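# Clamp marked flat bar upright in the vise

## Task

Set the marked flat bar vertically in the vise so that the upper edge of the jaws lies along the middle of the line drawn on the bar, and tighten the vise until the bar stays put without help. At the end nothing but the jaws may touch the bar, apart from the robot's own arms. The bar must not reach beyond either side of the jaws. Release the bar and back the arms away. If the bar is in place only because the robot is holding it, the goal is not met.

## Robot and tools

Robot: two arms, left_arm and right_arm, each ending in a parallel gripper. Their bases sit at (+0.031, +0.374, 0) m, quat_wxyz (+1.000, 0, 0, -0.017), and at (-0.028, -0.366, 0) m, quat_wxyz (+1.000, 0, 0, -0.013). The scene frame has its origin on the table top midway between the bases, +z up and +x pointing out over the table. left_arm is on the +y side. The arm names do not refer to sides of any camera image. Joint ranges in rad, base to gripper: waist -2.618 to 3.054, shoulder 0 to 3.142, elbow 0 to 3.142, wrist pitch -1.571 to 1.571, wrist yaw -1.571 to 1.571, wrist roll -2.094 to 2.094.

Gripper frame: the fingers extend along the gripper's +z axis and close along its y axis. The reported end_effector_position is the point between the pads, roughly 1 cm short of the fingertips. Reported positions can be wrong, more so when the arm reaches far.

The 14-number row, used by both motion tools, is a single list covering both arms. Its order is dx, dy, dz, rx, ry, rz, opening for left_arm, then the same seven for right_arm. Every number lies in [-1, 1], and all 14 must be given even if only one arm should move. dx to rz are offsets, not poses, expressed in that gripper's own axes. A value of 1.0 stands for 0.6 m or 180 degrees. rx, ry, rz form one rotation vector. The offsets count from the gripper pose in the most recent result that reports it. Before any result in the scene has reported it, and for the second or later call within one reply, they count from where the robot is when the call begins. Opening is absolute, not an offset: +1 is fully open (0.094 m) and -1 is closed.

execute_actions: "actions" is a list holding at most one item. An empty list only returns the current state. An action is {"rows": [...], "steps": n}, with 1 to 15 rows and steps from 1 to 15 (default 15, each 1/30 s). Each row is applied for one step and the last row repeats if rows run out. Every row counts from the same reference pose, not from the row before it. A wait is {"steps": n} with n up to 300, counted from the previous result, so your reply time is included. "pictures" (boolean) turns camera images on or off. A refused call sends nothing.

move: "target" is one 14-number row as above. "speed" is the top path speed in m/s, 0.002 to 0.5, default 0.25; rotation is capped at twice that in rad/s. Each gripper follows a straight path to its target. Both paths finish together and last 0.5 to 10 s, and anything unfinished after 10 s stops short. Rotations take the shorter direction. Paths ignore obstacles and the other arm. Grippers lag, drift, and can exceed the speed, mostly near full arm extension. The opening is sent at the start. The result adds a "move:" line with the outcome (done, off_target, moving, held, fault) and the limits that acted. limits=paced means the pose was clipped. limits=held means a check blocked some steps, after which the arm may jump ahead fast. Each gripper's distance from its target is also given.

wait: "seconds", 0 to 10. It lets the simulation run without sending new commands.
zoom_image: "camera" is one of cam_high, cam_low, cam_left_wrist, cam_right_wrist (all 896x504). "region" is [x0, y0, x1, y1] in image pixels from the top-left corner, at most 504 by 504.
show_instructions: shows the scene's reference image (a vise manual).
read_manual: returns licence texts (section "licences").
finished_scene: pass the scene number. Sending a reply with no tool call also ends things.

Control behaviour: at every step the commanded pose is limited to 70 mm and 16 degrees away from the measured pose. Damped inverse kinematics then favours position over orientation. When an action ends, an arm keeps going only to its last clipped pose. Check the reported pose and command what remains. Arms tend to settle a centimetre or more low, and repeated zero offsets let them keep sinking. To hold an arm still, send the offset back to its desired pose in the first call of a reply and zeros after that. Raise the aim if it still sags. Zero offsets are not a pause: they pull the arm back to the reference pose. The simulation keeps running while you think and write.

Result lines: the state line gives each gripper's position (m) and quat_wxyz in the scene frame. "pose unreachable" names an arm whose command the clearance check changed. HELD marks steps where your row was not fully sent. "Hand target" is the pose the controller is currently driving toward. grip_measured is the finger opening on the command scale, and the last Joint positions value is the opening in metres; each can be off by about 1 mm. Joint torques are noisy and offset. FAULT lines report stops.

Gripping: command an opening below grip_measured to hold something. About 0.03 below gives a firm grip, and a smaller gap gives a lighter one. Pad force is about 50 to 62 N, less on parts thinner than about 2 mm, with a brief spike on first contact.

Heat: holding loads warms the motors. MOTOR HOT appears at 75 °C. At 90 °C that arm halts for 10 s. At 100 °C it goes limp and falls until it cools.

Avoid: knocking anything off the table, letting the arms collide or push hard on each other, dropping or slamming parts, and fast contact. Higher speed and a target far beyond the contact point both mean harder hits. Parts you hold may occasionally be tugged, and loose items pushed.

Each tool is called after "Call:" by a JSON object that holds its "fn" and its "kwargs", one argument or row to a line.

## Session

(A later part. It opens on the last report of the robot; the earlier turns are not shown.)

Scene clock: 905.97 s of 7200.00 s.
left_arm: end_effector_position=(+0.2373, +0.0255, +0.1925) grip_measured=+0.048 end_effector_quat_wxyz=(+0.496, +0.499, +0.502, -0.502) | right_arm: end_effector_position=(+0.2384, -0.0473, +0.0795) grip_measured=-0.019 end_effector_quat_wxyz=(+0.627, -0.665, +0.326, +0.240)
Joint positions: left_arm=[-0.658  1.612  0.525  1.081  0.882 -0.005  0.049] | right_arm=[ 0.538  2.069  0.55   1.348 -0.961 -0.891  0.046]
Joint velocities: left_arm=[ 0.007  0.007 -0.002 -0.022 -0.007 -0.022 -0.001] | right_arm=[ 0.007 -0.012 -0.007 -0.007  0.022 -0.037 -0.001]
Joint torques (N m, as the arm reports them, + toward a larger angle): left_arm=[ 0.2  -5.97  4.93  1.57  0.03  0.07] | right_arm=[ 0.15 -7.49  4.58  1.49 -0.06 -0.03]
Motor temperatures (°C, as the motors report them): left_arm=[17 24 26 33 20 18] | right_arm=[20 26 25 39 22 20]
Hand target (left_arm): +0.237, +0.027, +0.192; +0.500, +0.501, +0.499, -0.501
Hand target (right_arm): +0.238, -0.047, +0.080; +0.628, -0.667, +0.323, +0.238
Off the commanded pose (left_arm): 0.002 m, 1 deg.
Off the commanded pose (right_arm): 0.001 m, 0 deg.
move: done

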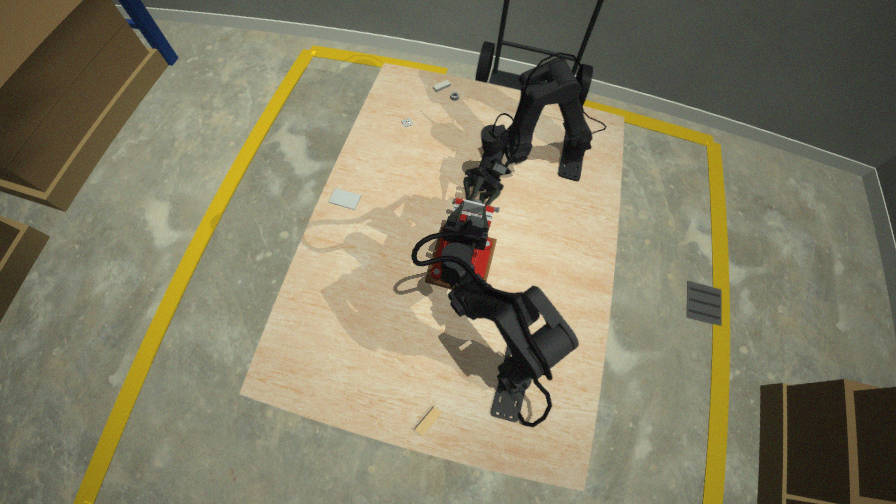

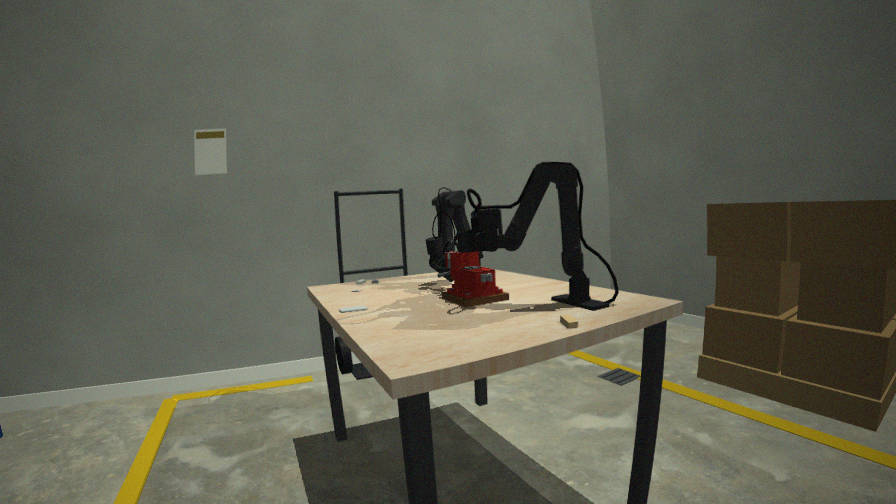

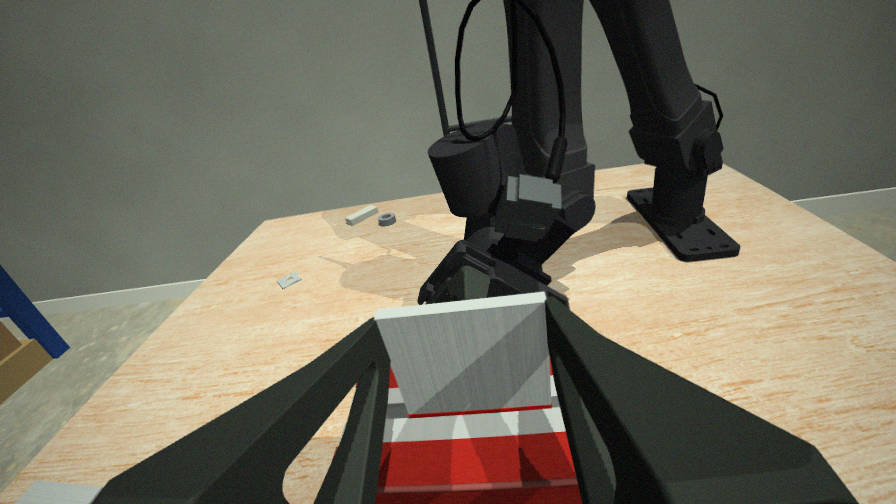

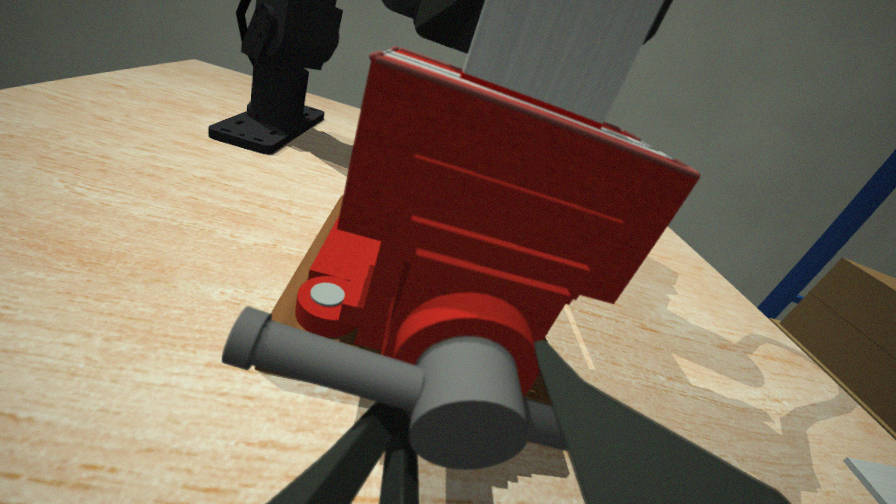

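Call:
{"fn": "move", "kwargs": {
  "target": [0,0,0,0,0,0,0.4, 0,0,-0.08,0,0,0,-0.02],
  "speed": 0.12
}}

Scene clock: 908.93 s of 7200.00 s.
left_arm: end_effector_position=(+0.2373, +0.0255, +0.1925) grip_measured=+0.397 end_effector_quat_wxyz=(+0.496, +0.499, +0.502, -0.502) | right_arm: end_effector_position=(+0.2374, -0.0920, +0.0809) grip_measured=-0.019 end_effector_quat_wxyz=(+0.629, -0.664, +0.327, +0.238)
Joint positions: left_arm=[-0.658  1.612  0.525  1.081  0.882 -0.005  0.066] | right_arm=[ 0.396  2.017  0.464  1.342 -1.096 -0.939  0.046]
Joint velocities: left_arm=[-0.012  0.002 -0.012 -0.051 -0.007 -0.007  0.   ] | right_arm=[ 0.002 -0.007  0.002 -0.022  0.081 -0.007  0.   ]
Joint torques (N m, as the arm reports them, + toward a larger angle): left_arm=[-0.05 -6.15  5.62  1.41  0.    0.03] | right_arm=[-0.37 -8.88  2.78  1.25 -0.16 -0.03]
Motor temperatures (°C, as the motors report them): left_arm=[17 24 26 33 20 18] | right_arm=[20 27 25 39 22 19]
Hand target (left_arm): +0.237, +0.025, +0.192; +0.496, +0.499, +0.502, -0.502
Hand target (right_arm): +0.234, -0.095, +0.084; +0.628, -0.665, +0.326, +0.240
Off the commanded pose (left_arm): 0.000 m, 0 deg.
Off the commanded pose (right_arm): 0.005 m, 0 deg.
move: done

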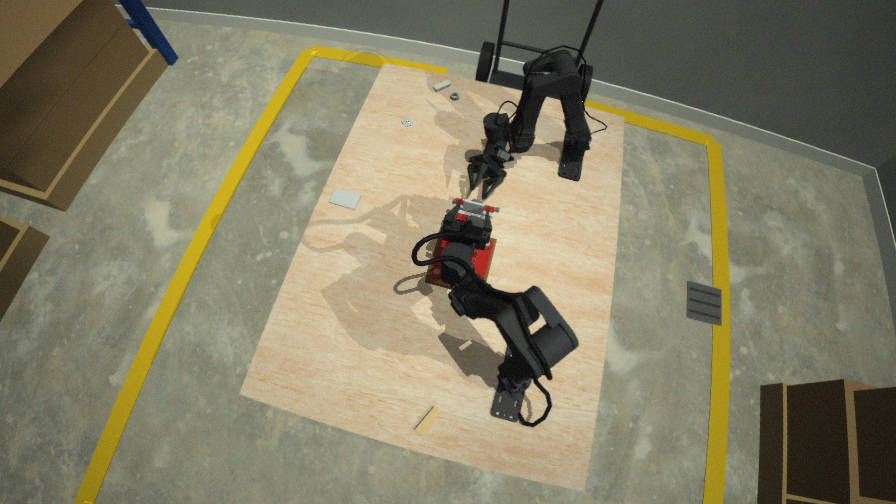

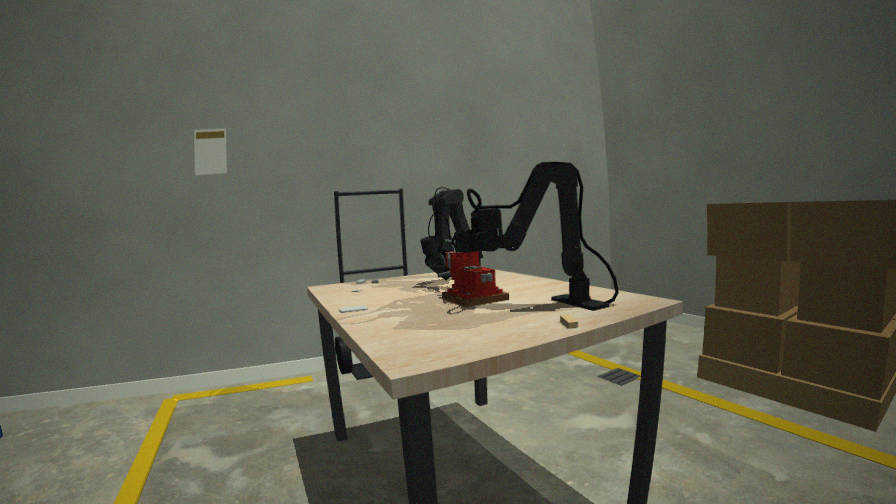

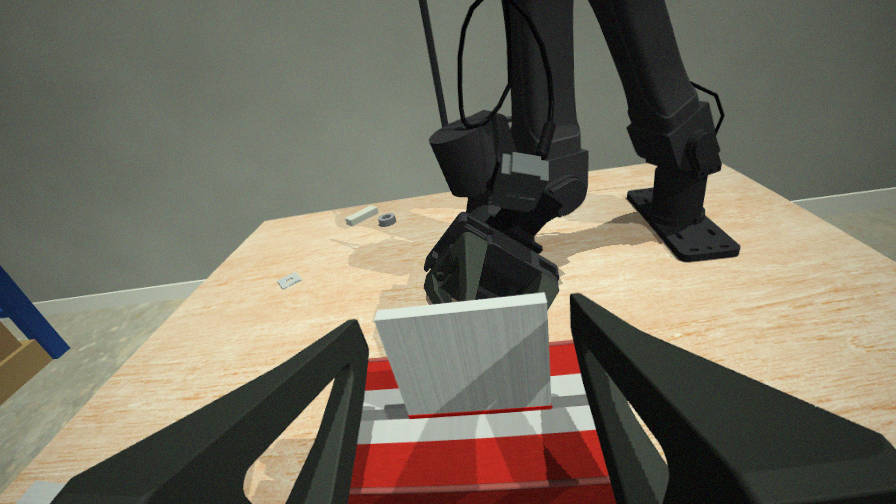

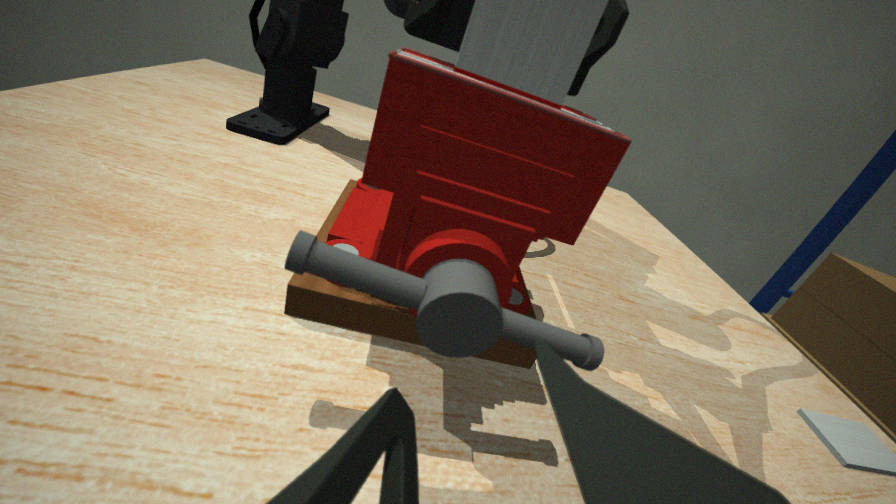

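Call:
{"fn": "move", "kwargs": {
  "target": [-0.167,0,-0.217,-0.12,0,0,0.4, -0.102,-0.113,-0.165,0.101,0.094,0.013,-0.02],
  "speed": 0.2
}}

Scene clock: 917.20 s of 7200.00 s.
left_arm: end_effector_position=(+0.2405, +0.1512, +0.2712) grip_measured=+0.397 end_effector_quat_wxyz=(+0.560, +0.392, +0.604, -0.409) | right_arm: end_effector_position=(+0.2349, -0.1799, +0.1697) grip_measured=-0.019 end_effector_quat_wxyz=(+0.656, -0.581, +0.470, +0.108)
Joint positions: left_arm=[-0.34   0.799  0.455  0.288  0.831 -0.013  0.066] | right_arm=[ 0.204  1.144  0.237  0.726 -0.866 -0.866  0.046]
Joint velocities: left_arm=[-0.002 -0.002  0.007  0.022  0.022  0.022  0.   ] | right_arm=[-0.017 -0.002  0.007 -0.007 -0.007 -0.022 -0.001]
Joint torques (N m, as the arm reports them, + toward a larger angle): left_arm=[ 0.43 -2.53 10.01  1.36 -0.01  0.12] | right_arm=[-0.4  -4.25  9.5   1.39 -0.02 -0.06]
Motor temperatures (°C, as the motors report them): left_arm=[17 24 26 33 20 18] | right_arm=[20 27 25 39 22 19]
Hand target (left_arm): +0.240, +0.154, +0.292; +0.582, +0.397, +0.587, -0.400
Hand target (right_arm): +0.238, -0.182, +0.180; +0.664, -0.579, +0.463, +0.096
Off the commanded pose (left_arm): 0.022 m, 3 deg.
Off the commanded pose (right_arm): 0.012 m, 2 deg.
move: off_target (left_arm, right_arm)

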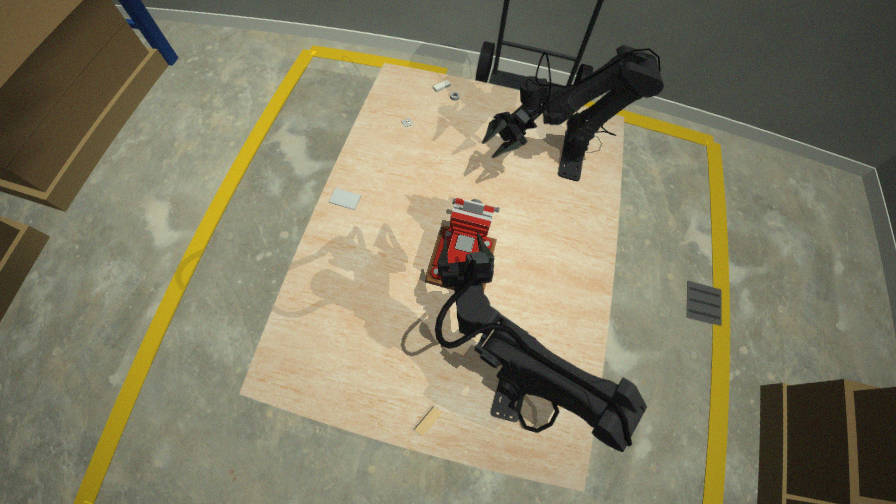

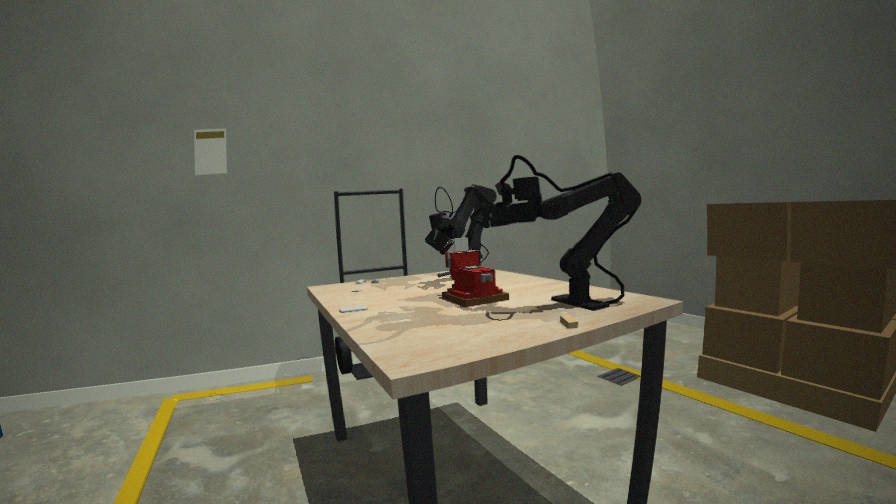

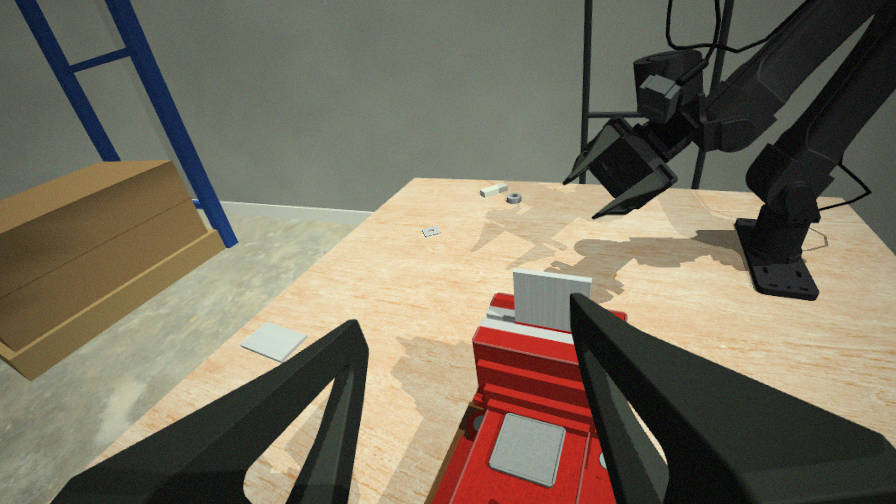

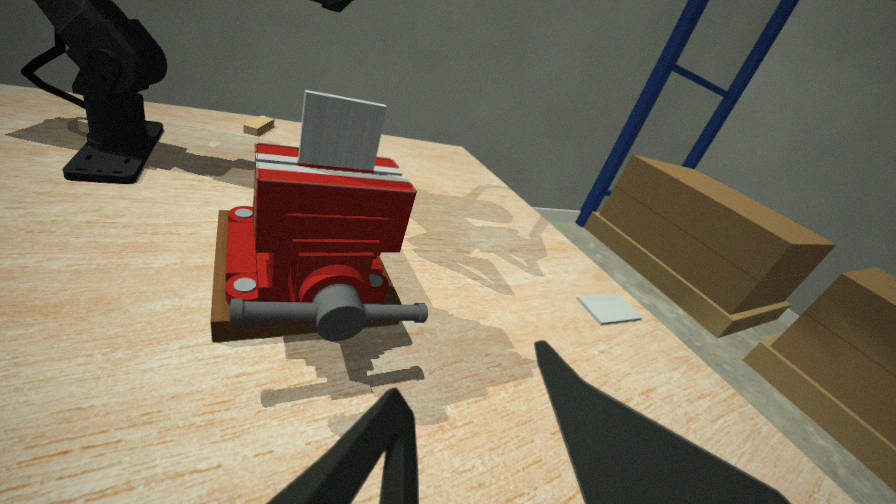

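Call:
{"fn": "zoom_image", "kwargs": {
  "camera": "cam_right_wrist",
  "region": [240, 80, 430, 210]
}}

Region (240, 80, 430, 210) of cam_right_wrist's 896x504 image, scaled by 2.653, with more detail than that image has; it fills the top 345 rows of this view, and the rest is white.

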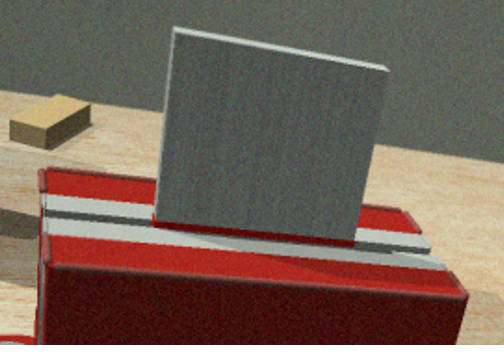

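Call:
{"fn": "finished_scene", "kwargs": {
  "scene": 2
}}

The scene is finished: the task was done.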